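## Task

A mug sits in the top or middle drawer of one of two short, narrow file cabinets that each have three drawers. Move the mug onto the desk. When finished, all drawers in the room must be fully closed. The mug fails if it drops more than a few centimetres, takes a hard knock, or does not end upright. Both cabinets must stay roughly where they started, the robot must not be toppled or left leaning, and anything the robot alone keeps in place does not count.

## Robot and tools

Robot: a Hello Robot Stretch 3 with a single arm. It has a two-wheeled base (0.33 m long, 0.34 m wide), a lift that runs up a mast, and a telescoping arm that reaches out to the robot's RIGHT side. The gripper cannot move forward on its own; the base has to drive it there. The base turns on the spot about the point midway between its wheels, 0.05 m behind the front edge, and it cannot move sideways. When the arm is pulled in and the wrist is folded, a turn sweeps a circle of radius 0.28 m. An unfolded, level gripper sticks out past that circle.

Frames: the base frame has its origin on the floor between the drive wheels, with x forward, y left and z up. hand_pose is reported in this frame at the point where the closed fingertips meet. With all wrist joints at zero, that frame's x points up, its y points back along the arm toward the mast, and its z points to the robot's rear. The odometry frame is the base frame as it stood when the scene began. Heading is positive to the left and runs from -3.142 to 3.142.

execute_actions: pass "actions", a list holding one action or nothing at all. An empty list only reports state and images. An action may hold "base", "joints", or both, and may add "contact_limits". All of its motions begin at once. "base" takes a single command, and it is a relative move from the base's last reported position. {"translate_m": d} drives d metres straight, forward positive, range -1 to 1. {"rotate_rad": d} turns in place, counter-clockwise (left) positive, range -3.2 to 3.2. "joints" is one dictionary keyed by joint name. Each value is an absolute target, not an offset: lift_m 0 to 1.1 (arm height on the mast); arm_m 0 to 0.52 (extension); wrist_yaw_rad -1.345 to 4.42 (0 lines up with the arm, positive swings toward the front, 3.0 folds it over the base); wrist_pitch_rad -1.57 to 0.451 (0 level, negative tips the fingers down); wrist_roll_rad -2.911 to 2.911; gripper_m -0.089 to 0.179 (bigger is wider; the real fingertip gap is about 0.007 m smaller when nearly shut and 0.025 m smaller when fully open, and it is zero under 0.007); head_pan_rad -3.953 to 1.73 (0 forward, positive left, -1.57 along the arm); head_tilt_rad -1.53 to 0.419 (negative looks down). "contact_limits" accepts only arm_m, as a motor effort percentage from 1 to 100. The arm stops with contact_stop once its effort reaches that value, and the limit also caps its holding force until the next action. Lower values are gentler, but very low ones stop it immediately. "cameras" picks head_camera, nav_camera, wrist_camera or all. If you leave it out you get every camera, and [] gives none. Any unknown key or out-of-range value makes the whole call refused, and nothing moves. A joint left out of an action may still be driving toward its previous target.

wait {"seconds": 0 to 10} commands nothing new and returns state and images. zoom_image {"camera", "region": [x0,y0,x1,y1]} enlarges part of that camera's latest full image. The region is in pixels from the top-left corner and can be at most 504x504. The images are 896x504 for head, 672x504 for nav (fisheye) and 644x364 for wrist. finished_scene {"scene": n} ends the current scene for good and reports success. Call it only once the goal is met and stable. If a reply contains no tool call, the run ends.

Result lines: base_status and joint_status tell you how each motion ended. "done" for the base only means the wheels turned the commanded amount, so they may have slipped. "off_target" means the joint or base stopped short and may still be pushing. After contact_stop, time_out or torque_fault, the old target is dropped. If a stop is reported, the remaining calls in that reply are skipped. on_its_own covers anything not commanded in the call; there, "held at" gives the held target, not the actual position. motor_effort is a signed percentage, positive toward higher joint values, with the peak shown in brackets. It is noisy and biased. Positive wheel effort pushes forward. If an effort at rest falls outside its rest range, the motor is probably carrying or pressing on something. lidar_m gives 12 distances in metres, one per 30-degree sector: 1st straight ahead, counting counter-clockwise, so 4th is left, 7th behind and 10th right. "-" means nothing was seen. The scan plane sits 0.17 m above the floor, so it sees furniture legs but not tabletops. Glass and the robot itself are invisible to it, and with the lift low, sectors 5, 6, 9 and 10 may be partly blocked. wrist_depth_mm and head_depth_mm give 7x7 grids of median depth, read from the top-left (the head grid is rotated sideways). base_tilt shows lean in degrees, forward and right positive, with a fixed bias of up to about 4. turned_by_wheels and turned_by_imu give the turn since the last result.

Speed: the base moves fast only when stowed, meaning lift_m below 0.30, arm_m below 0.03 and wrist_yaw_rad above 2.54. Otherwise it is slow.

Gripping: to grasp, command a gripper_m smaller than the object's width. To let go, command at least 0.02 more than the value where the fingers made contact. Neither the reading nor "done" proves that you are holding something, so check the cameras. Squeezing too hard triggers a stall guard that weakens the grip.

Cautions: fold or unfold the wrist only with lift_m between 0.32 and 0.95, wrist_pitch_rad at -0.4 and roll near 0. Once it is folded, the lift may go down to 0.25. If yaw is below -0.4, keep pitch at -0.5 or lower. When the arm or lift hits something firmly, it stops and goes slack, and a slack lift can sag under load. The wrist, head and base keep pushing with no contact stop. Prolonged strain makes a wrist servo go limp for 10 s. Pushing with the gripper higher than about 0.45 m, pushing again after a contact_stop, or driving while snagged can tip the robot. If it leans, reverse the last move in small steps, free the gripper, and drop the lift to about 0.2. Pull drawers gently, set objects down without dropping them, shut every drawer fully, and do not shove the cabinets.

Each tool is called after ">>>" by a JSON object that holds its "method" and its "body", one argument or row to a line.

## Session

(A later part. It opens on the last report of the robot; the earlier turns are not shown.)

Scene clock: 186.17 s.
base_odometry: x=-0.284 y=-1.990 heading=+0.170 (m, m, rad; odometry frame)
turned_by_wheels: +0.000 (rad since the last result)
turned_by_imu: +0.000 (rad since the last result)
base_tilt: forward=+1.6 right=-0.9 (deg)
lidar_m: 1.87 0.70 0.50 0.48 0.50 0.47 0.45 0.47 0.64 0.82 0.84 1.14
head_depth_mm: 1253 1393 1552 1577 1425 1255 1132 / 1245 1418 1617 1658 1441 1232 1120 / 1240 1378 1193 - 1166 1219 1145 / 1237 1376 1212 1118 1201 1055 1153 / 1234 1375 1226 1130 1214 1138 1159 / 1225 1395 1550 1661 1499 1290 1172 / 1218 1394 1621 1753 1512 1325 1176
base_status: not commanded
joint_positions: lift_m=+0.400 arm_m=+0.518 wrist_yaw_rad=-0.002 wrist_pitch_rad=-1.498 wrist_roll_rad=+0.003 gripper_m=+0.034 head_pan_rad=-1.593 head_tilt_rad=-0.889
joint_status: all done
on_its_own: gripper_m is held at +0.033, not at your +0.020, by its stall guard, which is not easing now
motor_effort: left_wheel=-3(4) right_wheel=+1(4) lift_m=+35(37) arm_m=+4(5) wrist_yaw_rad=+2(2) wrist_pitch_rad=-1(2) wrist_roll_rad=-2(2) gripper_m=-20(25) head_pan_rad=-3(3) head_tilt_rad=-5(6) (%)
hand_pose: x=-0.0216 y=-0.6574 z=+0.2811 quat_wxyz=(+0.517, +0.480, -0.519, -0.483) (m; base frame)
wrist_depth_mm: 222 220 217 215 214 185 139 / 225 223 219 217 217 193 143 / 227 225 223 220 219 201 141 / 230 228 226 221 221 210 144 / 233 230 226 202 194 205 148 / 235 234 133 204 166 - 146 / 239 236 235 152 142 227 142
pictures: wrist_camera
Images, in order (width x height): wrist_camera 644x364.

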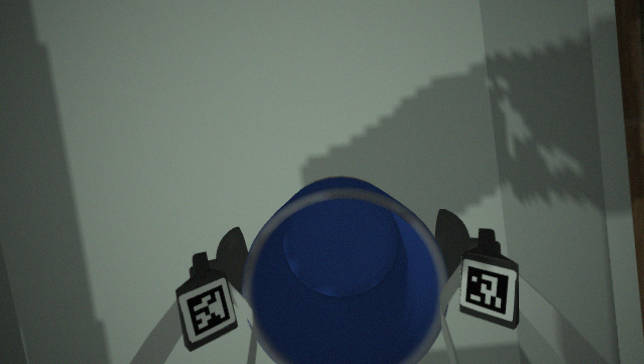

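>>> {"method": "execute_actions", "body": {
  "actions": [
    {"joints":{"lift_m":0.386}}
  ],
  "cameras": []
}}

>>> {"method": "execute_actions", "body": {
  "actions": [
    {"joints":{"gripper_m":0.125}}
  ],
  "cameras": []
}}

>>> {"method": "execute_actions", "body": {
  "actions": [
    {"joints":{"lift_m":0.398,"arm_m":0.514}}
  ],
  "cameras": ["wrist_camera"]
}}

>>> {"method": "execute_actions", "body": {
  "actions": [
    {"joints":{"gripper_m":0.025}}
  ],
  "cameras": ["wrist_camera","head_camera"]
}}

>>> {"method": "zoom_image", "body": {
  "camera": "head_camera",
  "region": [490,130,650,270]
}}

Scene clock: 192.67 s.
base_odometry: x=-0.284 y=-1.990 heading=+0.170 (m, m, rad; odometry frame)
turned_by_wheels: +0.000 (rad since the last result)
turned_by_imu: +0.000 (rad since the last result)
base_tilt: forward=+1.6 right=-0.7 (deg)
lidar_m: 1.87 0.70 0.50 0.48 0.50 0.47 0.45 0.47 0.64 0.82 0.84 1.14
head_depth_mm: 1248 1395 1553 1581 1426 1260 1141 / 1242 1416 1609 1659 1435 1223 1121 / 1239 1383 1199 1087 1163 1218 1143 / 1235 1380 1212 1126 1215 1054 1151 / 1231 1380 1230 1128 1212 1137 1159 / 1230 1393 1544 1658 1491 1294 1173 / 1218 1386 1608 1760 1510 1323 1184
base_status: not commanded
joint_positions: lift_m=+0.386 arm_m=+0.518 wrist_yaw_rad=-0.002 wrist_pitch_rad=-1.498 wrist_roll_rad=+0.003 gripper_m=+0.034 head_pan_rad=-1.593 head_tilt_rad=-0.889
joint_status: all done
on_its_own: gripper_m is held at +0.033, not at your +0.020, by its stall guard, which is not easing now
motor_effort: left_wheel=-2(3) right_wheel=+2(2) lift_m=+26(29) arm_m=+4(4) wrist_yaw_rad=+1(1) wrist_pitch_rad=-1(1) wrist_roll_rad=-2(2) gripper_m=-20(20) head_pan_rad=-3(3) head_tilt_rad=-7(6) (%)
hand_pose: x=-0.0216 y=-0.6574 z=+0.2675 quat_wxyz=(+0.517, +0.480, -0.519, -0.483) (m; base frame)
wrist_depth_mm: 208 207 205 202 200 186 126 / 211 209 207 205 203 194 129 / 213 211 209 206 205 201 133 / 216 213 212 209 208 205 137 / 219 217 215 202 195 205 141 / 222 219 133 203 167 - 145 / 224 223 220 152 143 214 141
pictures: none
No camera images: the call's "cameras" was empty. Leave "cameras" out to get every camera's image.

Scene clock: 194.07 s.
base_odometry: x=-0.284 y=-1.990 heading=+0.170 (m, m, rad; odometry frame)
turned_by_wheels: +0.000 (rad since the last result)
turned_by_imu: +0.000 (rad since the last result)
base_tilt: forward=+1.5 right=-0.7 (deg)
lidar_m: 1.86 0.70 0.50 0.48 0.50 0.47 0.45 0.47 0.64 0.82 0.84 1.14
head_depth_mm: 1248 1391 1562 1576 1430 1264 1139 / 1238 1412 1621 1659 1437 1221 1124 / 1238 1384 1196 1091 1157 1218 1141 / 1236 1378 1211 1132 1201 1056 1149 / 1230 1378 1228 1128 1214 1136 1160 / 1224 1391 1542 1665 1495 1293 1173 / 1220 1382 1606 1761 1514 1322 1180
base_status: not commanded
joint_positions: lift_m=+0.386 arm_m=+0.518 wrist_yaw_rad=-0.002 wrist_pitch_rad=-1.498 wrist_roll_rad=+0.003 gripper_m=+0.125 head_pan_rad=-1.593 head_tilt_rad=-0.889
joint_status: all done
motor_effort: left_wheel=-3(3) right_wheel=+2(2) lift_m=+26(26) arm_m=+4(4) wrist_yaw_rad=+2(1) wrist_pitch_rad=-1(1) wrist_roll_rad=-2(2) gripper_m=+1(87) head_pan_rad=-2(4) head_tilt_rad=-6(5) (%)
hand_pose: x=-0.0216 y=-0.6574 z=+0.2675 quat_wxyz=(+0.517, +0.480, -0.519, -0.483) (m; base frame)
wrist_depth_mm: 209 207 205 202 201 187 126 / 211 210 208 205 203 194 129 / 213 213 209 208 205 202 133 / 217 215 212 209 207 205 137 / 219 217 214 204 203 203 141 / 222 220 188 205 171 - 140 / 225 224 221 151 147 213 161
pictures: none
No camera images: the call's "cameras" was empty. Leave "cameras" out to get every camera's image.

Scene clock: 194.83 s.
base_odometry: x=-0.284 y=-1.990 heading=+0.170 (m, m, rad; odometry frame)
turned_by_wheels: +0.000 (rad since the last result)
turned_by_imu: +0.000 (rad since the last result)
base_tilt: forward=+1.4 right=-0.8 (deg)
lidar_m: 1.87 0.70 0.50 0.48 0.50 0.47 0.45 0.47 0.64 0.82 0.84 1.14
head_depth_mm: 1248 1394 1544 1580 1426 1262 1134 / 1246 1421 1611 1662 1434 1226 1124 / 1239 1390 1197 1087 1161 1215 1141 / 1232 1376 1210 1137 1200 1056 1149 / 1226 1383 1225 1129 1212 1141 1164 / 1225 1392 1537 1663 1498 1290 1168 / 1219 1383 1609 1754 1511 1328 1181
base_status: not commanded
joint_positions: lift_m=+0.398 arm_m=+0.514 wrist_yaw_rad=-0.002 wrist_pitch_rad=-1.498 wrist_roll_rad=+0.003 gripper_m=+0.125 head_pan_rad=-1.593 head_tilt_rad=-0.889
joint_status: all done
motor_effort: left_wheel=-3(3) right_wheel=+2(2) lift_m=+33(36) arm_m=-5(4) wrist_yaw_rad=+1(1) wrist_pitch_rad=-1(1) wrist_roll_rad=-2(2) gripper_m=+1(1) head_pan_rad=-3(3) head_tilt_rad=-5(6) (%)
hand_pose: x=-0.0216 y=-0.6540 z=+0.2792 quat_wxyz=(+0.517, +0.480, -0.519, -0.483) (m; base frame)
wrist_depth_mm: 221 218 217 215 212 187 139 / 222 221 219 217 214 194 137 / 226 224 222 219 216 202 140 / 228 226 224 215 219 210 144 / 231 229 227 217 214 203 143 / 234 233 229 198 182 - 140 / 236 237 233 154 225 225 161
pictures: wrist_camera
Images, in order (width x height): wrist_camera 644x364.

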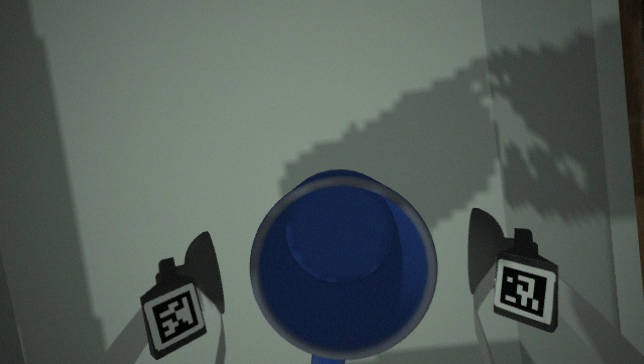

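Scene clock: 196.33 s.
base_odometry: x=-0.284 y=-1.990 heading=+0.170 (m, m, rad; odometry frame)
turned_by_wheels: +0.000 (rad since the last result)
turned_by_imu: +0.000 (rad since the last result)
base_tilt: forward=+1.6 right=-0.8 (deg)
lidar_m: 1.87 0.70 0.50 0.48 0.50 0.47 0.45 0.47 0.64 0.82 0.84 1.14
head_depth_mm: 1252 1402 1553 1568 1434 1261 1133 / 1248 1416 1614 1661 1432 1227 1125 / 1238 1381 1192 1086 1161 1218 1145 / 1232 1374 1212 1139 1203 1052 1153 / 1228 1379 1230 1125 1211 1135 1160 / 1226 1393 1540 1655 1499 1294 1170 / 1221 1385 1608 1759 1509 1322 1177
base_status: not commanded
joint_positions: lift_m=+0.398 arm_m=+0.514 wrist_yaw_rad=-0.002 wrist_pitch_rad=-1.498 wrist_roll_rad=+0.003 gripper_m=+0.026 head_pan_rad=-1.593 head_tilt_rad=-0.889
joint_status: all done
motor_effort: left_wheel=-3(3) right_wheel=+2(2) lift_m=+33(34) arm_m=-4(4) wrist_yaw_rad=+2(1) wrist_pitch_rad=-1(1) wrist_roll_rad=-2(2) gripper_m=-20(96) head_pan_rad=-4(3) head_tilt_rad=-6(6) (%)
hand_pose: x=-0.0216 y=-0.6540 z=+0.2792 quat_wxyz=(+0.517, +0.480, -0.519, -0.483) (m; base frame)
wrist_depth_mm: 220 218 216 214 212 186 138 / 223 221 219 216 213 193 137 / 225 223 221 220 217 201 139 / 227 227 223 211 220 210 144 / 230 229 226 211 201 211 142 / 234 231 147 198 164 191 145 / 236 236 234 150 160 225 143
pictures: head_camera (sideways: a quarter turn clockwise sets it upright), wrist_camera
Images, in order (width x height): head_camera 896x504, wrist_camera 644x364.

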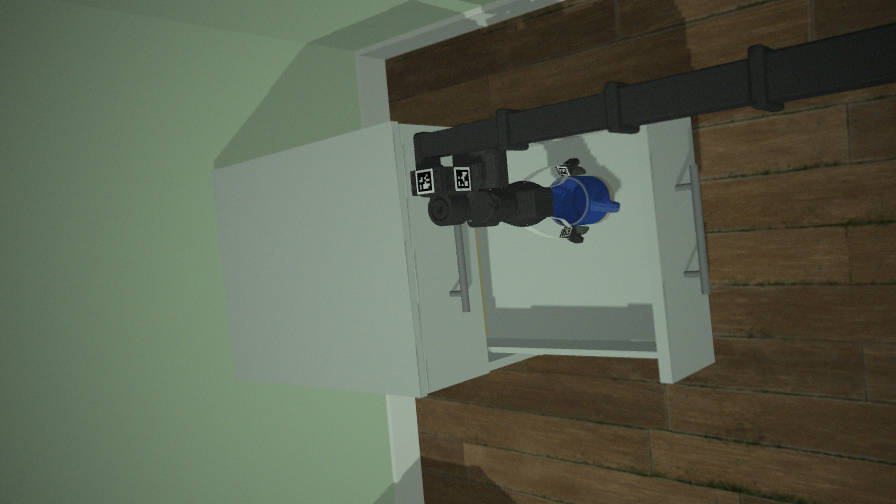

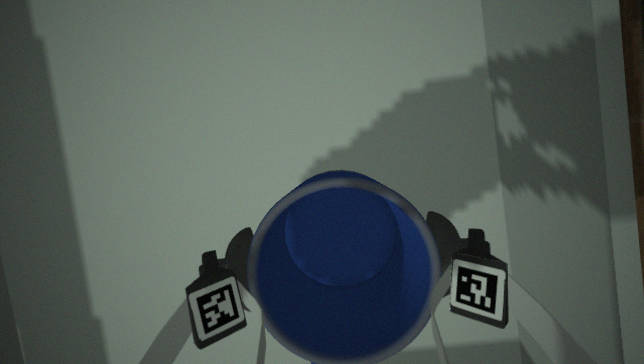

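Region (490, 130, 650, 270) of head_camera's 896x504 image, scaled by 3.150, with more detail than that image has; it fills the top 441 rows of this view, and the rest is white.

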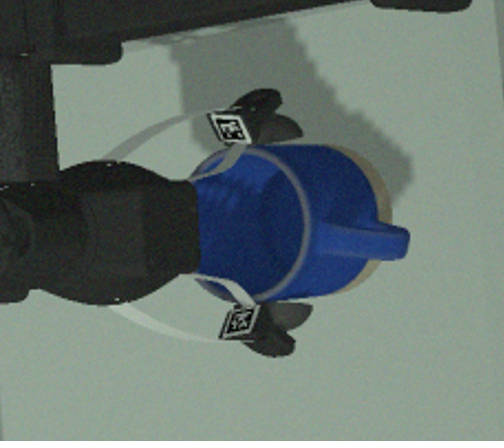

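>>> {"method": "execute_actions", "body": {
  "actions": [
    {"joints":{"lift_m":0.555}}
  ],
  "cameras": ["wrist_camera"]
}}

>>> {"method": "execute_actions", "body": {
  "actions": [
    {"base":{"translate_m":0.06},"joints":{"arm_m":0.16,"head_tilt_rad":-1.1}}
  ],
  "cameras": ["head_camera"]
}}

>>> {"method": "execute_actions", "body": {
  "actions": [
    {"joints":{"lift_m":0.2}}
  ],
  "cameras": ["wrist_camera","head_camera"]
}}

Scene clock: 205.67 s.
base_odometry: x=-0.284 y=-1.990 heading=+0.170 (m, m, rad; odometry frame)
turned_by_wheels: +0.000 (rad since the last result)
turned_by_imu: +0.000 (rad since the last result)
base_tilt: forward=+1.3 right=-0.7 (deg)
lidar_m: 1.86 0.70 0.50 0.48 0.50 0.47 0.45 0.47 0.64 0.82 0.84 1.14
head_depth_mm: 1253 1395 1549 1574 1427 1296 - / 1238 1417 1611 1653 1172 1209 1131 / 1241 1378 1261 1188 1168 1215 1139 / 1232 1380 1214 1118 1208 1053 1152 / 1232 1384 1225 1128 1212 1137 1159 / 1223 1390 1542 1664 1494 1292 1171 / 1222 1390 1609 1755 1511 1324 1180
base_status: not commanded
joint_positions: lift_m=+0.555 arm_m=+0.514 wrist_yaw_rad=-0.002 wrist_pitch_rad=-1.498 wrist_roll_rad=+0.003 gripper_m=+0.026 head_pan_rad=-1.593 head_tilt_rad=-0.889
joint_status: all done
motor_effort: left_wheel=-3(3) right_wheel=+2(2) lift_m=+36(38) arm_m=-4(4) wrist_yaw_rad=+1(1) wrist_pitch_rad=-1(1) wrist_roll_rad=-2(2) gripper_m=-20(19) head_pan_rad=-3(3) head_tilt_rad=-5(6) (%)
hand_pose: x=-0.0216 y=-0.6540 z=+0.4361 quat_wxyz=(+0.517, +0.480, -0.519, -0.483) (m; base frame)
wrist_depth_mm: 167 166 368 367 360 559 486 / 327 376 372 371 365 569 501 / 331 380 377 373 368 580 517 / 614 382 381 210 373 593 526 / 628 389 383 210 200 595 535 / 625 376 147 199 163 599 554 / 638 341 366 150 161 313 542
pictures: wrist_camera
Images, in order (width x height): wrist_camera 644x364.

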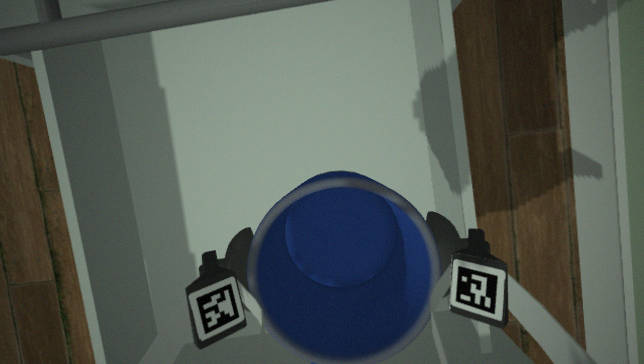

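Scene clock: 209.47 s.
base_odometry: x=-0.225 y=-1.980 heading=+0.170 (m, m, rad; odometry frame)
turned_by_wheels: +0.000 (rad since the last result)
turned_by_imu: +0.000 (rad since the last result)
base_tilt: forward=+1.5 right=-0.9 (deg)
lidar_m: 1.86 0.69 0.50 0.48 0.50 0.53 0.51 0.53 0.73 0.82 1.10 1.14
head_depth_mm: 1381 1599 1570 1427 1307 - - / 1348 1107 1276 1252 1267 1191 - / 1252 1090 1171 1235 - 1186 - / 1274 1100 1157 1217 1277 1206 1116 / 1270 1118 1141 1281 1313 1216 1125 / 1314 1551 1667 1491 1349 1228 1127 / 1327 1574 1690 1504 1364 1235 1141
base_status: done
joint_positions: lift_m=+0.555 arm_m=+0.160 wrist_yaw_rad=-0.001 wrist_pitch_rad=-1.498 wrist_roll_rad=+0.002 gripper_m=+0.026 head_pan_rad=-1.593 head_tilt_rad=-1.086
joint_status: all done
motor_effort: left_wheel=-2(5) right_wheel=+2(7) lift_m=+36(36) arm_m=-4(4) wrist_yaw_rad=+1(1) wrist_pitch_rad=-1(1) wrist_roll_rad=-1(2) gripper_m=-19(20) head_pan_rad=-3(3) head_tilt_rad=-7(25) (%)
hand_pose: x=-0.0216 y=-0.3000 z=+0.4361 quat_wxyz=(+0.517, +0.481, -0.518, -0.482) (m; base frame)
wrist_depth_mm: 586 286 312 315 351 554 556 / 598 596 587 585 578 570 561 / 602 597 600 591 585 571 569 / 618 603 602 209 592 579 582 / 615 613 605 211 201 589 584 / 630 618 147 198 163 590 590 / 636 628 626 150 139 - 590
pictures: head_camera (sideways: a quarter turn clockwise sets it upright)
Images, in order (width x height): head_camera 896x504.

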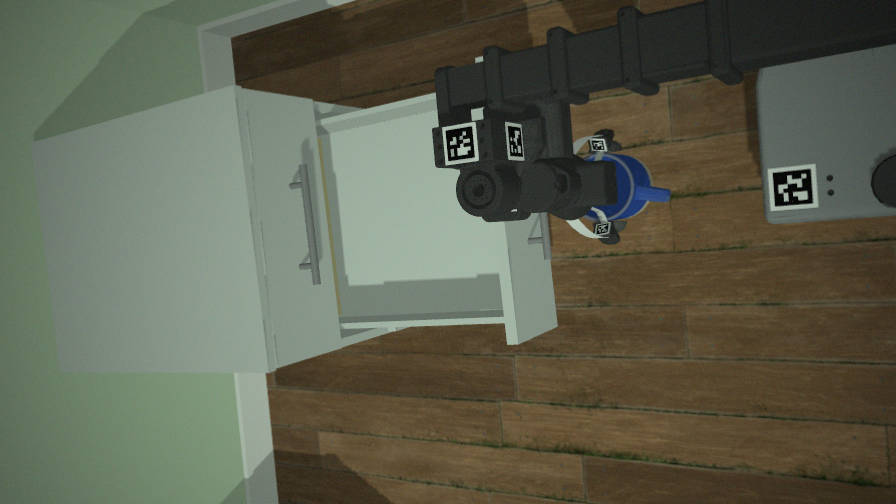

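Scene clock: 213.53 s.
base_odometry: x=-0.225 y=-1.980 heading=+0.170 (m, m, rad; odometry frame)
turned_by_wheels: +0.000 (rad since the last result)
turned_by_imu: +0.000 (rad since the last result)
base_tilt: forward=+1.5 right=-0.8 (deg)
lidar_m: 1.87 0.69 0.50 0.48 0.50 0.53 0.51 0.53 0.73 0.82 1.10 1.14
head_depth_mm: 1392 1602 1563 1422 1295 1181 - / 1344 1100 1275 1178 1297 1201 - / 1257 1091 1174 1206 1299 1173 - / 1271 1100 1158 1217 1292 1209 1113 / 1269 1114 1144 1286 1310 1218 1120 / 1316 1556 1663 1494 1345 1231 1127 / 1338 1578 1699 1506 1362 1240 1135
base_status: not commanded
joint_positions: lift_m=+0.200 arm_m=+0.160 wrist_yaw_rad=-0.001 wrist_pitch_rad=-1.498 wrist_roll_rad=+0.002 gripper_m=+0.026 head_pan_rad=-1.593 head_tilt_rad=-1.086
joint_status: all done
motor_effort: left_wheel=-2(3) right_wheel=+2(2) lift_m=+26(31) arm_m=-5(4) wrist_yaw_rad=+1(0) wrist_pitch_rad=-1(1) wrist_roll_rad=-2(1) gripper_m=-19(19) head_pan_rad=-2(2) head_tilt_rad=-8(7) (%)
hand_pose: x=-0.0216 y=-0.3000 z=+0.0815 quat_wxyz=(+0.517, +0.481, -0.518, -0.482) (m; base frame)
wrist_depth_mm: 240 238 235 233 231 229 227 / 242 241 239 238 235 230 230 / 247 243 241 239 237 234 232 / 249 247 243 210 238 236 235 / 251 249 247 211 201 239 237 / 255 253 147 198 163 241 240 / 259 257 253 150 160 245 244
pictures: head_camera (sideways: a quarter turn clockwise sets it upright), wrist_camera
Images, in order (width x height): head_camera 896x504, wrist_camera 644x364.

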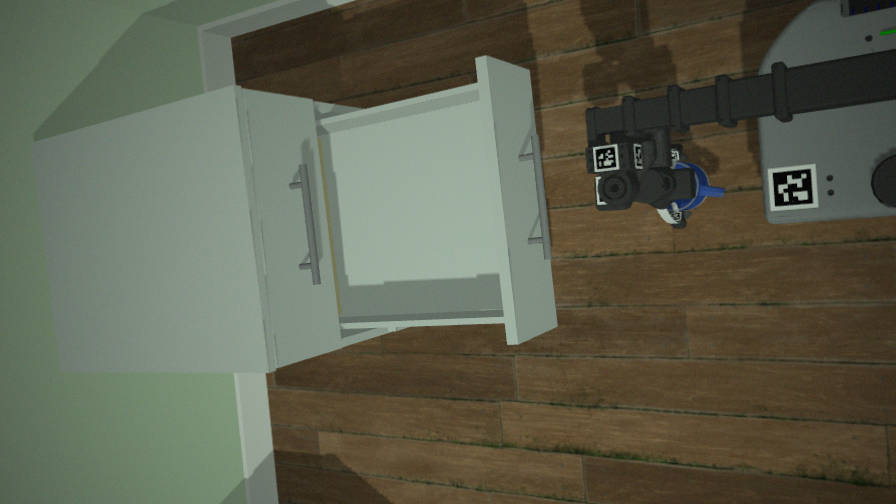

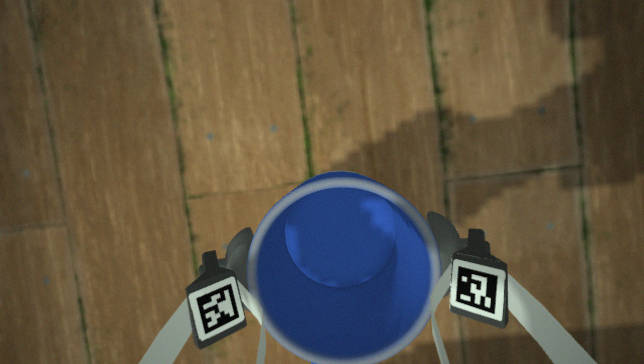

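>>> {"method": "execute_actions", "body": {
  "actions": [
    {"joints":{"lift_m":0.178}}
  ],
  "cameras": []
}}

>>> {"method": "execute_actions", "body": {
  "actions": [
    {"joints":{"gripper_m":0.125}}
  ],
  "cameras": []
}}

>>> {"method": "execute_actions", "body": {
  "actions": [
    {"joints":{"lift_m":0.27}}
  ],
  "cameras": ["wrist_camera"]
}}

>>> {"method": "execute_actions", "body": {
  "actions": [
    {"joints":{"arm_m":0.0,"wrist_pitch_rad":-1.0}}
  ],
  "cameras": []
}}

>>> {"method": "execute_actions", "body": {
  "actions": [
    {"joints":{"lift_m":0.204,"wrist_pitch_rad":0,"gripper_m":0.05}}
  ],
  "cameras": ["head_camera"]
}}

>>> {"method": "execute_actions", "body": {
  "actions": [
    {"joints":{"arm_m":0.066},"contact_limits":{"arm_m":20}}
  ],
  "cameras": []
}}

>>> {"method": "execute_actions", "body": {
  "actions": [
    {"joints":{"arm_m":0.396},"contact_limits":{"arm_m":18}}
  ],
  "cameras": ["head_camera","wrist_camera"]
}}

Scene clock: 226.97 s.
base_odometry: x=-0.225 y=-1.980 heading=+0.170 (m, m, rad; odometry frame)
turned_by_wheels: +0.000 (rad since the last result)
turned_by_imu: +0.000 (rad since the last result)
base_tilt: forward=+1.4 right=-0.8 (deg)
lidar_m: 1.87 0.69 0.50 0.48 0.50 0.53 0.51 0.53 0.73 0.82 1.09 1.14
head_depth_mm: 1380 1603 1568 1421 1285 1187 - / 1347 1101 1274 1187 1296 1197 - / 1256 1089 1170 1207 1293 1171 - / 1274 1109 1159 1216 1288 1206 1111 / 1269 1119 1145 1287 1312 1221 1121 / 1316 1548 1664 1483 1348 1228 1130 / 1333 1575 1693 1514 1359 1241 1139
base_status: not commanded
joint_positions: lift_m=+0.178 arm_m=+0.160 wrist_yaw_rad=-0.001 wrist_pitch_rad=-1.498 wrist_roll_rad=+0.002 gripper_m=+0.026 head_pan_rad=-1.593 head_tilt_rad=-1.086
joint_status: all done
motor_effort: left_wheel=-2(2) right_wheel=+2(2) lift_m=+26(26) arm_m=-4(4) wrist_yaw_rad=+1(1) wrist_pitch_rad=-1(1) wrist_roll_rad=-1(1) gripper_m=-19(20) head_pan_rad=-4(4) head_tilt_rad=-7(7) (%)
hand_pose: x=-0.0216 y=-0.3000 z=+0.0595 quat_wxyz=(+0.517, +0.481, -0.518, -0.482) (m; base frame)
wrist_depth_mm: 219 217 215 212 210 209 206 / 221 219 217 215 212 210 209 / 224 223 220 217 215 212 211 / 225 225 221 211 217 215 213 / 229 227 224 212 202 218 214 / 232 230 147 198 164 218 219 / 234 233 230 151 160 224 220
pictures: none
No camera images: the call's "cameras" was empty. Leave "cameras" out to get every camera's image.

Scene clock: 228.47 s.
base_odometry: x=-0.225 y=-1.980 heading=+0.170 (m, m, rad; odometry frame)
turned_by_wheels: +0.000 (rad since the last result)
turned_by_imu: +0.000 (rad since the last result)
base_tilt: forward=+1.4 right=-0.8 (deg)
lidar_m: 1.87 0.69 0.50 0.48 0.50 0.53 0.51 0.53 0.73 0.82 1.09 1.14
head_depth_mm: 1383 1591 1570 1420 1289 1175 - / 1340 1102 1272 1183 1303 1197 - / 1255 1092 1172 1204 1301 1168 - / 1272 1101 1152 1223 1290 1207 1115 / 1270 1117 1145 1284 1316 1218 1124 / 1319 1551 1671 1490 1349 1231 1126 / 1339 1570 1687 1505 1362 1239 1137
base_status: not commanded
joint_positions: lift_m=+0.178 arm_m=+0.160 wrist_yaw_rad=-0.001 wrist_pitch_rad=-1.498 wrist_roll_rad=+0.002 gripper_m=+0.125 head_pan_rad=-1.593 head_tilt_rad=-1.086
joint_status: all done
motor_effort: left_wheel=-3(2) right_wheel=+2(2) lift_m=+26(26) arm_m=-4(4) wrist_yaw_rad=+0(1) wrist_pitch_rad=-1(1) wrist_roll_rad=-1(1) gripper_m=+1(84) head_pan_rad=-3(4) head_tilt_rad=-7(8) (%)
hand_pose: x=-0.0216 y=-0.3000 z=+0.0595 quat_wxyz=(+0.517, +0.481, -0.518, -0.482) (m; base frame)
wrist_depth_mm: 219 218 215 213 210 209 207 / 221 220 217 214 213 211 209 / 224 222 221 218 215 213 211 / 226 225 222 213 218 215 214 / 228 226 224 214 213 217 216 / 232 230 227 197 183 - 218 / 234 233 231 150 224 223 221
pictures: none
No camera images: the call's "cameras" was empty. Leave "cameras" out to get every camera's image.

Scene clock: 230.13 s.
base_odometry: x=-0.225 y=-1.980 heading=+0.170 (m, m, rad; odometry frame)
turned_by_wheels: +0.000 (rad since the last result)
turned_by_imu: +0.000 (rad since the last result)
base_tilt: forward=+1.5 right=-0.6 (deg)
lidar_m: 1.87 0.69 0.50 0.48 0.50 0.53 0.51 0.53 0.73 0.81 1.10 1.13
head_depth_mm: 1386 1590 1566 1415 1287 1179 - / 1350 1105 1273 1181 1299 1199 - / 1257 1090 1169 1208 1085 1167 - / 1269 1106 1156 1219 1289 1203 1110 / 1269 1116 1143 1286 1309 1220 1117 / 1321 1538 1674 1491 1351 1225 1128 / 1340 1581 1695 1510 1356 1238 1139
base_status: not commanded
joint_positions: lift_m=+0.270 arm_m=+0.160 wrist_yaw_rad=-0.001 wrist_pitch_rad=-1.498 wrist_roll_rad=+0.002 gripper_m=+0.125 head_pan_rad=-1.593 head_tilt_rad=-1.086
joint_status: all done
motor_effort: left_wheel=-2(3) right_wheel=+1(1) lift_m=+34(38) arm_m=-4(4) wrist_yaw_rad=+1(0) wrist_pitch_rad=-1(1) wrist_roll_rad=-1(1) gripper_m=+1(1) head_pan_rad=-3(3) head_tilt_rad=-7(6) (%)
hand_pose: x=-0.0216 y=-0.3000 z=+0.1512 quat_wxyz=(+0.517, +0.481, -0.518, -0.482) (m; base frame)
wrist_depth_mm: 310 307 303 301 299 296 292 / 315 311 307 304 300 299 296 / 317 315 311 306 305 301 299 / 322 318 316 305 308 305 302 / 324 322 316 304 311 308 305 / 330 325 322 318 315 - 308 / 333 330 324 324 319 315 314
pictures: wrist_camera
Images, in order (width x height): wrist_camera 644x364.

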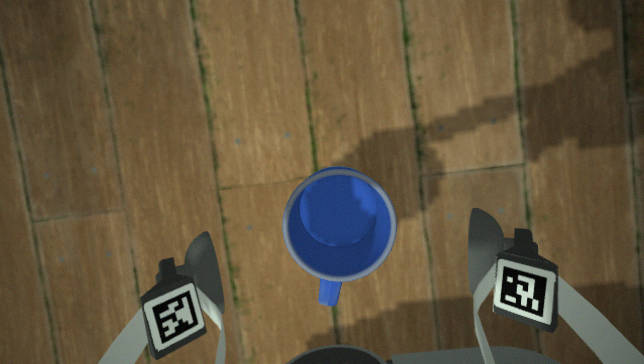

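Scene clock: 232.57 s.
base_odometry: x=-0.225 y=-1.980 heading=+0.170 (m, m, rad; odometry frame)
turned_by_wheels: +0.000 (rad since the last result)
turned_by_imu: +0.000 (rad since the last result)
base_tilt: forward=+1.6 right=-0.9 (deg)
lidar_m: 1.87 0.69 0.50 0.48 0.50 0.53 0.51 0.53 0.73 0.82 1.10 1.14
head_depth_mm: 1380 1594 1558 1426 1294 1182 - / 1338 1102 1273 1184 1286 1218 - / 1253 1090 1172 1206 1277 1217 - / 1272 1105 1154 1218 1293 1210 1112 / 1273 1116 1145 1283 1318 1220 1120 / 1319 1546 1661 1492 1345 1234 1130 / 1333 1572 1699 1509 1359 1238 1142
base_status: not commanded
joint_positions: lift_m=+0.270 arm_m=+0.000 wrist_yaw_rad=-0.001 wrist_pitch_rad=-1.014 wrist_roll_rad=+0.002 gripper_m=+0.125 head_pan_rad=-1.593 head_tilt_rad=-1.086
joint_status: all done
motor_effort: left_wheel=-3(3) right_wheel=+2(2) lift_m=+33(34) arm_m=-4(5) wrist_yaw_rad=+1(0) wrist_pitch_rad=+7(9) wrist_roll_rad=-1(1) gripper_m=+1(1) head_pan_rad=-3(3) head_tilt_rad=-7(7) (%)
hand_pose: x=-0.0217 y=-0.2604 z=+0.1782 quat_wxyz=(+0.618, +0.343, -0.619, -0.344) (m; base frame)
wrist_depth_mm: 515 508 488 471 458 444 426 / 477 465 450 436 421 408 398 / 443 426 417 400 393 382 374 / 408 403 386 376 366 354 348 / 379 367 361 338 339 340 327 / 353 352 338 325 323 - 311 / 334 329 318 310 305 299 293
pictures: none
No camera images: the call's "cameras" was empty. Leave "cameras" out to get every camera's image.

Scene clock: 234.00 s.
base_odometry: x=-0.225 y=-1.980 heading=+0.170 (m, m, rad; odometry frame)
turned_by_wheels: +0.000 (rad since the last result)
turned_by_imu: +0.000 (rad since the last result)
base_tilt: forward=+1.5 right=-0.8 (deg)
lidar_m: 1.87 0.69 0.50 0.48 0.50 0.53 0.51 0.53 0.73 0.81 1.09 1.14
head_depth_mm: 1386 1597 1567 1418 1286 1184 - / 1342 1101 1276 1180 1288 1201 - / 1253 1094 1172 1205 1278 1198 - / 1273 1099 1157 1211 1294 1209 1114 / 1269 1114 1144 1282 1317 1221 1123 / 1311 1546 1673 1489 1350 1230 1131 / 1331 1575 1682 1510 1364 1238 1138
base_status: not commanded
joint_positions: lift_m=+0.204 arm_m=+0.000 wrist_yaw_rad=-0.001 wrist_pitch_rad=-0.026 wrist_roll_rad=+0.002 gripper_m=+0.050 head_pan_rad=-1.593 head_tilt_rad=-1.086
joint_status: all done
motor_effort: left_wheel=-3(2) right_wheel=+2(2) lift_m=+24(26) arm_m=-5(4) wrist_yaw_rad=+1(1) wrist_pitch_rad=+14(13) wrist_roll_rad=-1(1) gripper_m=+0(84) head_pan_rad=-4(3) head_tilt_rad=-7(6) (%)
hand_pose: x=-0.0216 y=-0.4009 z=+0.3121 quat_wxyz=(+0.707, +0.009, -0.707, -0.010) (m; base frame)
wrist_depth_mm: - - - - - 861 579 / - - 538 539 546 885 598 / 914 - 559 557 560 899 552 / 836 - 261 248 246 244 247 / 791 250 251 251 251 251 252 / 803 259 256 256 259 258 260 / 708 265 268 266 267 267 495
pictures: head_camera (sideways: a quarter turn clockwise sets it upright)
Images, in order (width x height): head_camera 896x504.

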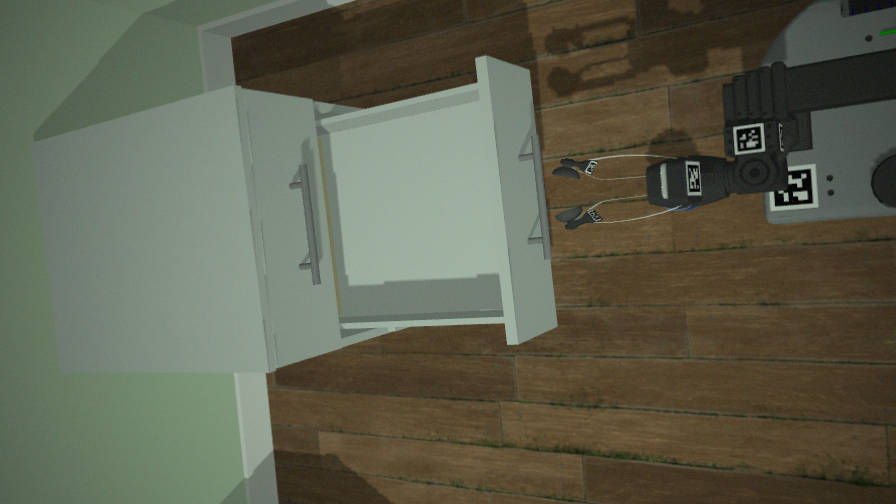

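Scene clock: 235.67 s.
base_odometry: x=-0.225 y=-1.980 heading=+0.170 (m, m, rad; odometry frame)
turned_by_wheels: +0.000 (rad since the last result)
turned_by_imu: +0.000 (rad since the last result)
base_tilt: forward=+1.5 right=-0.9 (deg)
lidar_m: 1.87 0.69 0.50 0.48 0.50 0.53 0.51 0.53 0.73 0.82 1.10 1.14
head_depth_mm: 1387 1598 1573 1429 1286 1179 - / 1348 1102 1275 1178 1281 1220 - / 1259 1089 1170 1206 1294 1170 - / 1274 1103 1158 1213 1290 1207 1113 / 1269 1118 1141 1287 1312 1215 1121 / 1319 1546 1665 1494 1349 1231 1129 / 1332 1575 1686 1514 1364 1241 1136
base_status: not commanded
joint_positions: lift_m=+0.204 arm_m=+0.066 wrist_yaw_rad=-0.001 wrist_pitch_rad=-0.025 wrist_roll_rad=+0.002 gripper_m=+0.050 head_pan_rad=-1.593 head_tilt_rad=-1.086
joint_status: all done
motor_effort: left_wheel=-2(3) right_wheel=+2(1) lift_m=+24(24) arm_m=+5(5) wrist_yaw_rad=+0(0) wrist_pitch_rad=+14(14) wrist_roll_rad=-1(1) gripper_m=+0(1) head_pan_rad=-3(2) head_tilt_rad=-7(7) (%)
contact_limits: arm_m 20 (drawing in: default 32, maximum 52; extending or still: default 44, maximum 71)
hand_pose: x=-0.0216 y=-0.4662 z=+0.3123 quat_wxyz=(+0.707, +0.009, -0.707, -0.010) (m; base frame)
wrist_depth_mm: - - 987 971 476 861 574 / - - 476 481 480 882 592 / 911 - 490 492 494 907 598 / 896 - 592 612 180 179 179 / 185 184 184 183 183 184 184 / 189 188 188 188 190 189 189 / 194 193 174 192 162 160 195
pictures: none
No camera images: the call's "cameras" was empty. Leave "cameras" out to get every camera's image.

Scene clock: 239.30 s.
base_odometry: x=-0.225 y=-1.980 heading=+0.170 (m, m, rad; odometry frame)
turned_by_wheels: +0.000 (rad since the last result)
turned_by_imu: +0.000 (rad since the last result)
base_tilt: forward=+1.5 right=-0.8 (deg)
lidar_m: 1.87 0.69 0.50 0.48 0.50 0.53 0.51 0.53 0.73 0.82 1.10 1.13
head_depth_mm: 1387 1595 1564 1419 1292 1181 - / 1340 1104 1275 1414 1301 1206 - / 1256 1090 1167 1359 1308 1178 - / 1270 1101 1158 1417 1319 1208 1111 / 1266 1117 1147 1436 1337 1220 1125 / 1318 1550 1673 1491 1347 1229 1136 / 1334 1573 1689 1511 1360 1237 1135
base_status: not commanded
joint_positions: lift_m=+0.204 arm_m=+0.396 wrist_yaw_rad=+0.002 wrist_pitch_rad=-0.023 wrist_roll_rad=+0.002 gripper_m=+0.050 head_pan_rad=-1.593 head_tilt_rad=-1.086
joint_status: all done
motor_effort: left_wheel=-2(2) right_wheel=+2(1) lift_m=+24(24) arm_m=+5(9) wrist_yaw_rad=-1(3) wrist_pitch_rad=+12(14) wrist_roll_rad=-1(1) gripper_m=+0(1) head_pan_rad=-3(3) head_tilt_rad=-7(7) (%)
contact_limits: arm_m 18 (drawing in: default 32, maximum 52; extending or still: default 44, maximum 71)
hand_pose: x=-0.0209 y=-0.7962 z=+0.3129 quat_wxyz=(+0.707, +0.009, -0.707, -0.008) (m; base frame)
wrist_depth_mm: 162 133 132 133 162 163 162 / 166 167 167 167 166 167 167 / 171 172 171 171 171 171 171 / 176 176 176 175 175 176 176 / 181 181 180 181 179 180 180 / 185 185 185 185 187 185 185 / 191 191 189 190 158 188 190
pictures: head_camera (sideways: a quarter turn clockwise sets it upright), wrist_camera
Images, in order (width x height): head_camera 896x504, wrist_camera 644x364.

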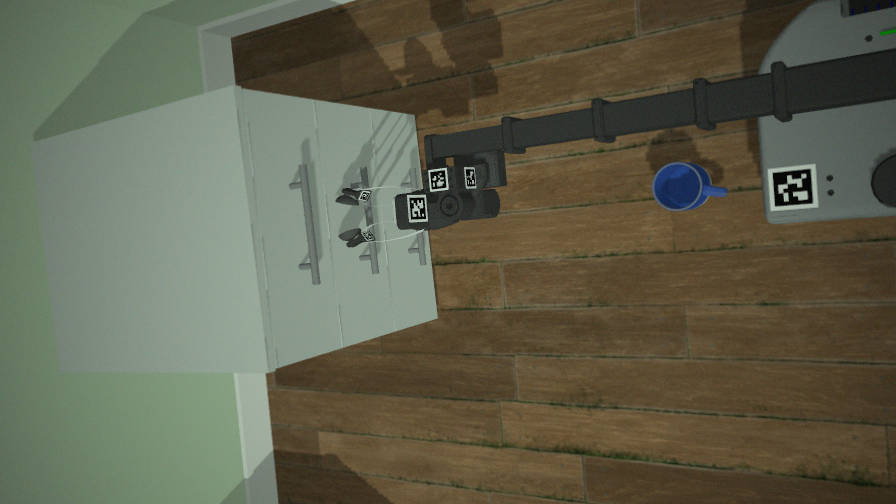

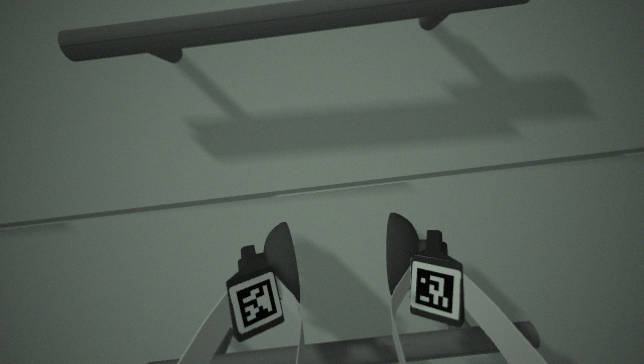

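Flush. Regrasp the mug.

>>> {"method": "execute_actions", "body": {
  "actions": [
    {"joints":{"arm_m":0.16,"lift_m":0.26,"gripper_m":0.125}}
  ],
  "cameras": ["wrist_camera"]
}}

>>> {"method": "execute_actions", "body": {
  "actions": [
    {"joints":{"wrist_pitch_rad":-1.5}}
  ],
  "cameras": ["wrist_camera"]
}}

Scene clock: 246.93 s.
base_odometry: x=-0.225 y=-1.980 heading=+0.170 (m, m, rad; odometry frame)
turned_by_wheels: +0.000 (rad since the last result)
turned_by_imu: +0.000 (rad since the last result)
base_tilt: forward=+1.5 right=-0.8 (deg)
lidar_m: 1.87 0.69 0.50 0.48 0.50 0.53 0.51 0.53 0.73 0.82 1.10 1.14
head_depth_mm: 1384 1591 1556 1425 1291 1184 - / 1347 1105 1269 1418 1319 1193 - / 1257 1090 1172 1409 - 1179 - / 1275 1103 1164 1423 1319 1208 1116 / 1266 1115 1144 1437 1333 1215 1123 / 1320 1539 1665 1491 1347 1228 1132 / 1330 1577 1696 1505 1355 1240 1136
base_status: not commanded
joint_positions: lift_m=+0.260 arm_m=+0.160 wrist_yaw_rad=+0.001 wrist_pitch_rad=-0.023 wrist_roll_rad=+0.002 gripper_m=+0.125 head_pan_rad=-1.593 head_tilt_rad=-1.086
joint_status: all done
motor_effort: left_wheel=-2(3) right_wheel=+2(1) lift_m=+33(35) arm_m=-4(6) wrist_yaw_rad=-1(2) wrist_pitch_rad=+12(12) wrist_roll_rad=-1(1) gripper_m=+0(84) head_pan_rad=-3(3) head_tilt_rad=-7(7) (%)
hand_pose: x=-0.0212 y=-0.5609 z=+0.3685 quat_wxyz=(+0.707, +0.009, -0.707, -0.008) (m; base frame)
wrist_depth_mm: 923 915 912 906 889 811 584 / 951 919 398 396 392 735 593 / 959 969 401 396 401 753 604 / 882 - 413 412 412 773 616 / 856 - 429 427 422 804 632 / 838 - 431 432 436 - 613 / 774 766 450 447 447 572 574
pictures: wrist_camera
Images, in order (width x height): wrist_camera 644x364.

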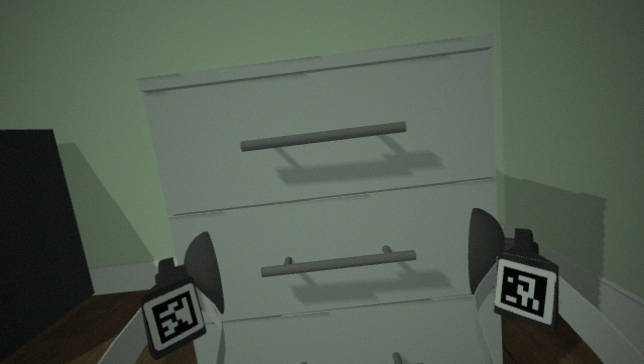

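Scene clock: 248.53 s.
base_odometry: x=-0.225 y=-1.980 heading=+0.170 (m, m, rad; odometry frame)
turned_by_wheels: +0.000 (rad since the last result)
turned_by_imu: +0.000 (rad since the last result)
base_tilt: forward=+1.3 right=-0.8 (deg)
lidar_m: 1.87 0.69 0.50 0.48 0.50 0.53 0.51 0.53 0.73 0.82 1.10 1.14
head_depth_mm: 1381 1608 1572 1426 1289 1184 - / 1348 1099 1270 1415 1321 1193 - / 1254 1094 1172 1405 1340 1171 - / 1270 1104 1155 1422 1320 1207 1115 / 1268 1114 1139 1439 1339 1221 1121 / 1316 1550 1662 1495 1346 1230 1127 / 1335 1577 1697 1504 1361 1239 1129
base_status: not commanded
joint_positions: lift_m=+0.260 arm_m=+0.160 wrist_yaw_rad=+0.001 wrist_pitch_rad=-1.493 wrist_roll_rad=+0.002 gripper_m=+0.125 head_pan_rad=-1.593 head_tilt_rad=-1.086
joint_status: all done
motor_effort: left_wheel=-2(2) right_wheel=+1(2) lift_m=+34(33) arm_m=-5(4) wrist_yaw_rad=-1(1) wrist_pitch_rad=-4(8) wrist_roll_rad=-1(1) gripper_m=+1(1) head_pan_rad=-3(3) head_tilt_rad=-7(7) (%)
hand_pose: x=-0.0216 y=-0.3011 z=+0.1412 quat_wxyz=(+0.519, +0.480, -0.519, -0.481) (m; base frame)
wrist_depth_mm: 300 298 296 291 289 288 285 / 304 302 297 295 291 289 288 / 308 305 298 298 297 292 289 / 312 307 303 294 298 296 292 / 314 312 308 295 300 296 297 / 317 316 310 259 305 - 299 / 324 320 315 309 307 304 303
pictures: wrist_camera
Images, in order (width x height): wrist_camera 644x364.

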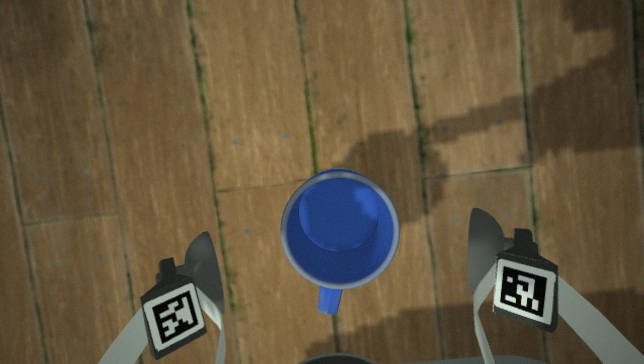

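>>> {"method": "execute_actions", "body": {
  "actions": [
    {"joints":{"lift_m":0.18}}
  ],
  "cameras": []
}}

>>> {"method": "execute_actions", "body": {
  "actions": [
    {"joints":{"gripper_m":0.025}}
  ],
  "cameras": ["wrist_camera"]
}}

>>> {"method": "execute_actions", "body": {
  "actions": [
    {"joints":{"lift_m":0.295,"head_tilt_rad":-1.3}}
  ],
  "cameras": ["wrist_camera"]
}}

>>> {"method": "execute_actions", "body": {
  "actions": [
    {"base":{"translate_m":0.15},"joints":{"wrist_yaw_rad":2.6}}
  ],
  "cameras": ["wrist_camera","head_camera"]
}}

Scene clock: 255.67 s.
base_odometry: x=-0.225 y=-1.980 heading=+0.170 (m, m, rad; odometry frame)
turned_by_wheels: +0.000 (rad since the last result)
turned_by_imu: +0.000 (rad since the last result)
base_tilt: forward=+1.5 right=-0.7 (deg)
lidar_m: 1.87 0.69 0.50 0.48 0.50 0.53 0.51 0.53 0.72 0.82 1.10 1.13
head_depth_mm: 1383 1590 1561 1427 1285 1182 - / 1346 1103 1266 1424 1316 1198 - / 1254 1092 1175 1411 1341 1170 - / 1263 1100 1155 1420 1319 1205 1115 / 1269 1120 1141 1441 1338 1223 1121 / 1315 1542 1673 1493 1346 1236 1129 / 1334 1578 1682 1511 1359 1239 1143
base_status: not commanded
joint_positions: lift_m=+0.180 arm_m=+0.160 wrist_yaw_rad=+0.001 wrist_pitch_rad=-1.494 wrist_roll_rad=+0.002 gripper_m=+0.125 head_pan_rad=-1.593 head_tilt_rad=-1.086
joint_status: all done
motor_effort: left_wheel=-2(2) right_wheel=+1(1) lift_m=+24(27) arm_m=-4(4) wrist_yaw_rad=-1(1) wrist_pitch_rad=-3(4) wrist_roll_rad=-1(1) gripper_m=+1(1) head_pan_rad=-3(2) head_tilt_rad=-6(7) (%)
hand_pose: x=-0.0216 y=-0.3009 z=+0.0616 quat_wxyz=(+0.519, +0.480, -0.519, -0.481) (m; base frame)
wrist_depth_mm: 221 220 217 215 214 210 209 / 224 222 219 217 215 213 212 / 226 224 222 220 218 216 213 / 229 227 224 215 220 217 215 / 231 229 227 215 214 220 218 / 234 232 228 200 184 - 221 / 237 236 231 154 227 226 223
pictures: none
No camera images: the call's "cameras" was empty. Leave "cameras" out to get every camera's image.

Scene clock: 257.17 s.
base_odometry: x=-0.225 y=-1.980 heading=+0.170 (m, m, rad; odometry frame)
turned_by_wheels: +0.000 (rad since the last result)
turned_by_imu: +0.000 (rad since the last result)
base_tilt: forward=+1.6 right=-0.8 (deg)
lidar_m: 1.88 0.69 0.50 0.48 0.50 0.53 0.51 0.53 0.73 0.82 1.10 1.14
head_depth_mm: 1388 1602 1573 1426 1296 1184 - / 1345 1102 1266 1424 1316 1197 - / 1255 1089 1175 1413 1332 1169 - / 1270 1101 1156 1424 1322 1212 1111 / 1268 1115 1143 1435 1331 1213 1119 / 1311 1542 1680 1492 1345 1233 1131 / 1338 1586 1686 1516 1361 1241 1140
base_status: not commanded
joint_positions: lift_m=+0.180 arm_m=+0.160 wrist_yaw_rad=+0.001 wrist_pitch_rad=-1.494 wrist_roll_rad=+0.002 gripper_m=+0.026 head_pan_rad=-1.593 head_tilt_rad=-1.086
joint_status: all done
motor_effort: left_wheel=-2(2) right_wheel=+2(1) lift_m=+25(25) arm_m=-4(4) wrist_yaw_rad=-1(1) wrist_pitch_rad=-3(3) wrist_roll_rad=-1(1) gripper_m=-19(95) head_pan_rad=-3(3) head_tilt_rad=-7(7) (%)
hand_pose: x=-0.0216 y=-0.3009 z=+0.0615 quat_wxyz=(+0.519, +0.480, -0.519, -0.481) (m; base frame)
wrist_depth_mm: 221 220 217 215 213 210 209 / 223 221 219 217 215 214 210 / 226 224 223 219 218 215 214 / 229 226 224 211 219 217 215 / 231 228 228 211 209 219 217 / 235 233 148 200 165 221 221 / 236 235 232 152 157 225 223
pictures: wrist_camera
Images, in order (width x height): wrist_camera 644x364.

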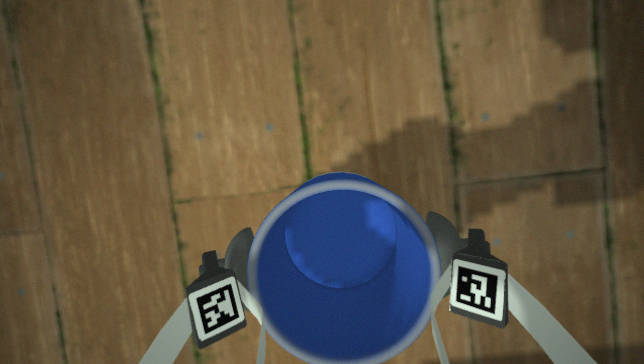

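Scene clock: 259.03 s.
base_odometry: x=-0.225 y=-1.980 heading=+0.170 (m, m, rad; odometry frame)
turned_by_wheels: +0.000 (rad since the last result)
turned_by_imu: +0.000 (rad since the last result)
base_tilt: forward=+1.4 right=-0.9 (deg)
lidar_m: 1.87 0.69 0.50 0.48 0.50 0.53 0.51 0.53 0.73 0.23 1.10 1.14
head_depth_mm: 1530 1473 1384 1290 1230 - - / 980 1436 1385 1320 - - - / 974 1170 1391 - 1246 - 1092 / 982 1159 1401 1333 1254 1177 1120 / 988 1144 1414 1335 1263 1188 1127 / 1018 1534 1437 1350 1271 1197 1137 / 1539 1562 1455 1362 1280 1203 1142
base_status: not commanded
joint_positions: lift_m=+0.295 arm_m=+0.160 wrist_yaw_rad=+0.001 wrist_pitch_rad=-1.495 wrist_roll_rad=+0.002 gripper_m=+0.026 head_pan_rad=-1.593 head_tilt_rad=-1.284
joint_status: all done
motor_effort: left_wheel=-2(2) right_wheel=+2(1) lift_m=+35(38) arm_m=-4(4) wrist_yaw_rad=+0(1) wrist_pitch_rad=-3(3) wrist_roll_rad=-1(1) gripper_m=-19(20) head_pan_rad=-3(3) head_tilt_rad=-8(26) (%)
hand_pose: x=-0.0216 y=-0.3007 z=+0.1761 quat_wxyz=(+0.518, +0.480, -0.519, -0.481) (m; base frame)
wrist_depth_mm: 334 333 329 326 323 319 316 / 338 336 333 329 326 324 319 / 342 338 337 333 327 325 324 / 349 342 341 210 334 329 326 / 350 347 342 212 208 332 329 / 355 349 148 201 165 336 335 / 359 358 350 150 143 - 336
pictures: wrist_camera
Images, in order (width x height): wrist_camera 644x364.

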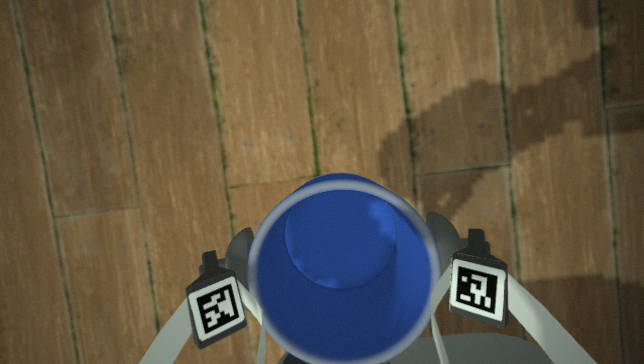

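Scene clock: 261.70 s.
base_odometry: x=-0.077 y=-1.955 heading=+0.170 (m, m, rad; odometry frame)
turned_by_wheels: +0.000 (rad since the last result)
turned_by_imu: +0.000 (rad since the last result)
base_tilt: forward=+1.5 right=-0.7 (deg)
lidar_m: 1.87 0.69 0.50 0.48 0.50 0.68 0.66 0.69 0.85 0.27 1.00 1.13
head_depth_mm: 968 1249 1385 1301 1223 - - / 974 1195 1386 1314 - - - / 977 1168 1387 1354 1236 - 1095 / 982 1198 1409 1316 1248 1179 1118 / 1553 1529 1428 1342 1263 1192 1127 / 1545 1546 1443 1347 1273 1194 1135 / 1545 1555 1449 1358 1278 1205 1145
base_status: done
joint_positions: lift_m=+0.295 arm_m=+0.160 wrist_yaw_rad=+2.597 wrist_pitch_rad=-1.495 wrist_roll_rad=+0.002 gripper_m=+0.026 head_pan_rad=-1.593 head_tilt_rad=-1.284
joint_status: all done
motor_effort: left_wheel=-3(4) right_wheel=+2(5) lift_m=+35(35) arm_m=-4(4) wrist_yaw_rad=+1(2) wrist_pitch_rad=-3(3) wrist_roll_rad=-1(1) gripper_m=-19(19) head_pan_rad=-3(4) head_tilt_rad=-8(8) (%)
hand_pose: x=-0.0235 y=-0.3092 z=+0.1761 quat_wxyz=(+0.603, +0.629, +0.323, +0.370) (m; base frame)
wrist_depth_mm: - - - 324 323 321 313 / - - - 328 326 323 319 / - - 338 333 327 327 326 / - 344 341 210 331 328 325 / 350 347 344 211 209 335 329 / 357 351 148 201 166 336 332 / 359 358 352 152 157 340 336
pictures: head_camera (sideways: a quarter turn clockwise sets it upright), wrist_camera
Images, in order (width x height): head_camera 896x504, wrist_camera 644x364.

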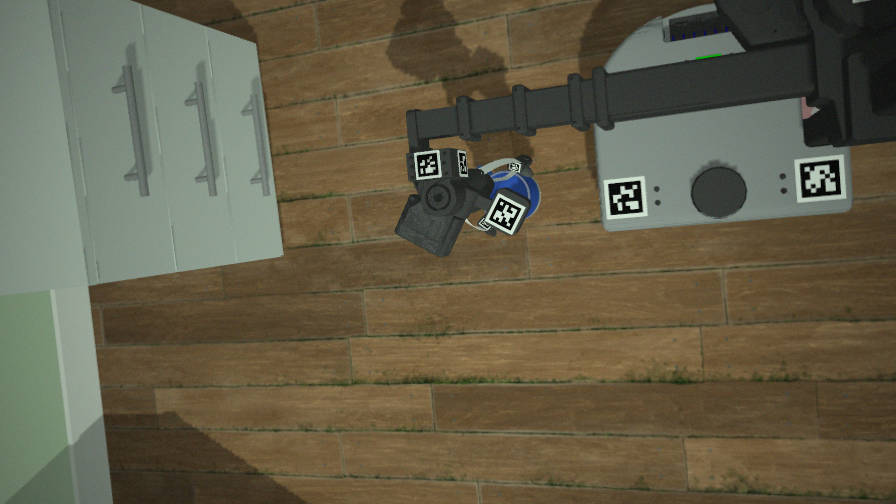

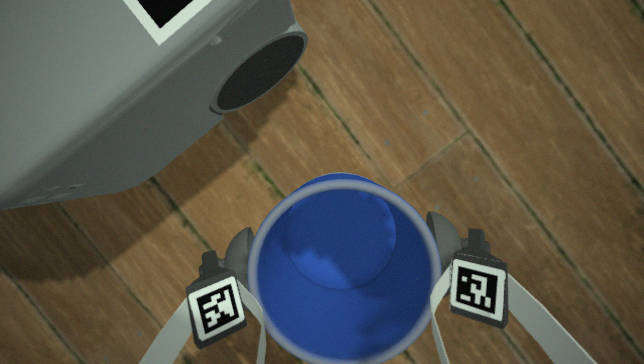

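>>> {"method": "execute_actions", "body": {
  "actions": [
    {"base":{"translate_m":0.1},"joints":{"wrist_pitch_rad":-0.4,"lift_m":0.296}}
  ],
  "cameras": ["wrist_camera","head_camera"]
}}

Scene clock: 271.20 s.
base_odometry: x=+0.021 y=-1.938 heading=+0.170 (m, m, rad; odometry frame)
turned_by_wheels: +0.000 (rad since the last result)
turned_by_imu: +0.000 (rad since the last result)
base_tilt: forward=+1.5 right=-1.0 (deg)
lidar_m: 1.87 0.69 0.50 0.48 0.50 0.69 0.76 0.79 0.85 0.82 0.94 1.13
head_depth_mm: 966 1167 1385 1297 1233 - - / 974 1183 1381 1316 - - - / 975 1169 1397 1302 1248 - 1091 / 1538 1512 1410 1323 1121 1173 1120 / 1552 1528 1421 1340 1259 1194 1129 / 1551 1535 1436 1349 1271 1196 1135 / 1499 1521 1436 1364 1278 1204 1139
base_status: done
joint_positions: lift_m=+0.296 arm_m=+0.160 wrist_yaw_rad=+2.599 wrist_pitch_rad=-0.446 wrist_roll_rad=+0.000 gripper_m=+0.026 head_pan_rad=-1.594 head_tilt_rad=-1.285
joint_status: all done
motor_effort: left_wheel=-3(5) right_wheel=+1(9) lift_m=+34(35) arm_m=-3(4) wrist_yaw_rad=+1(2) wrist_pitch_rad=+24(26) wrist_roll_rad=+0(2) gripper_m=-20(20) head_pan_rad=-4(4) head_tilt_rad=-8(8) (%)
hand_pose: x=+0.0928 y=-0.1162 z=+0.3022 quat_wxyz=(+0.336, +0.706, -0.034, +0.622) (m; base frame)
wrist_depth_mm: 510 563 642 744 888 - - / 536 589 685 799 955 - - / 566 624 727 852 920 866 808 / 603 654 758 775 720 670 647 / - 673 675 173 165 575 543 / 599 - 152 206 181 496 466 / - - - 191 189 413 412
pictures: head_camera (sideways: a quarter turn clockwise sets it upright), wrist_camera
Images, in order (width x height): head_camera 896x504, wrist_camera 644x364.

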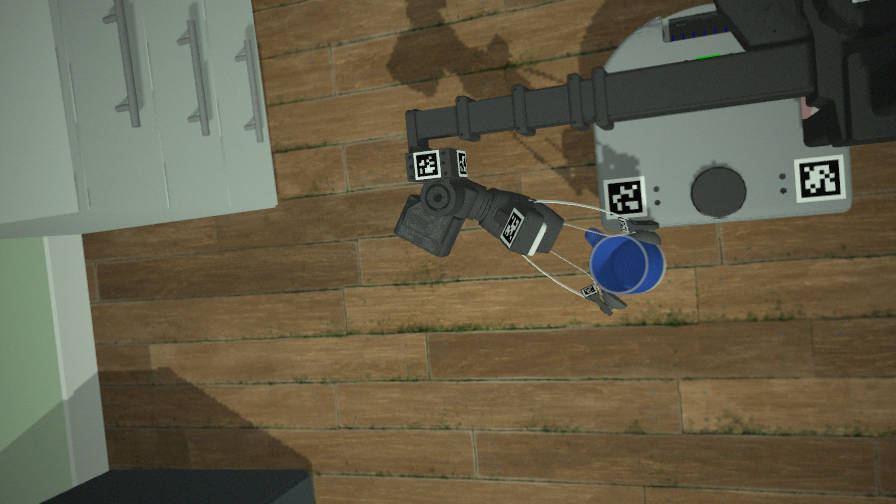

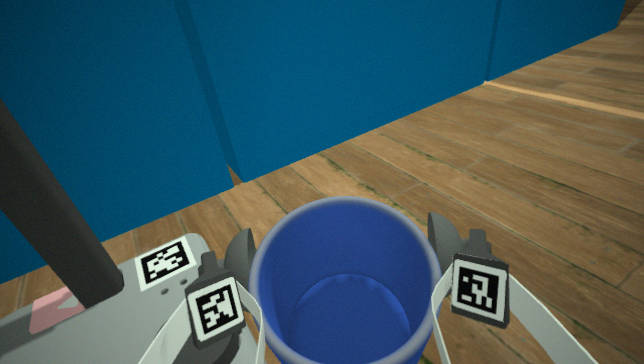

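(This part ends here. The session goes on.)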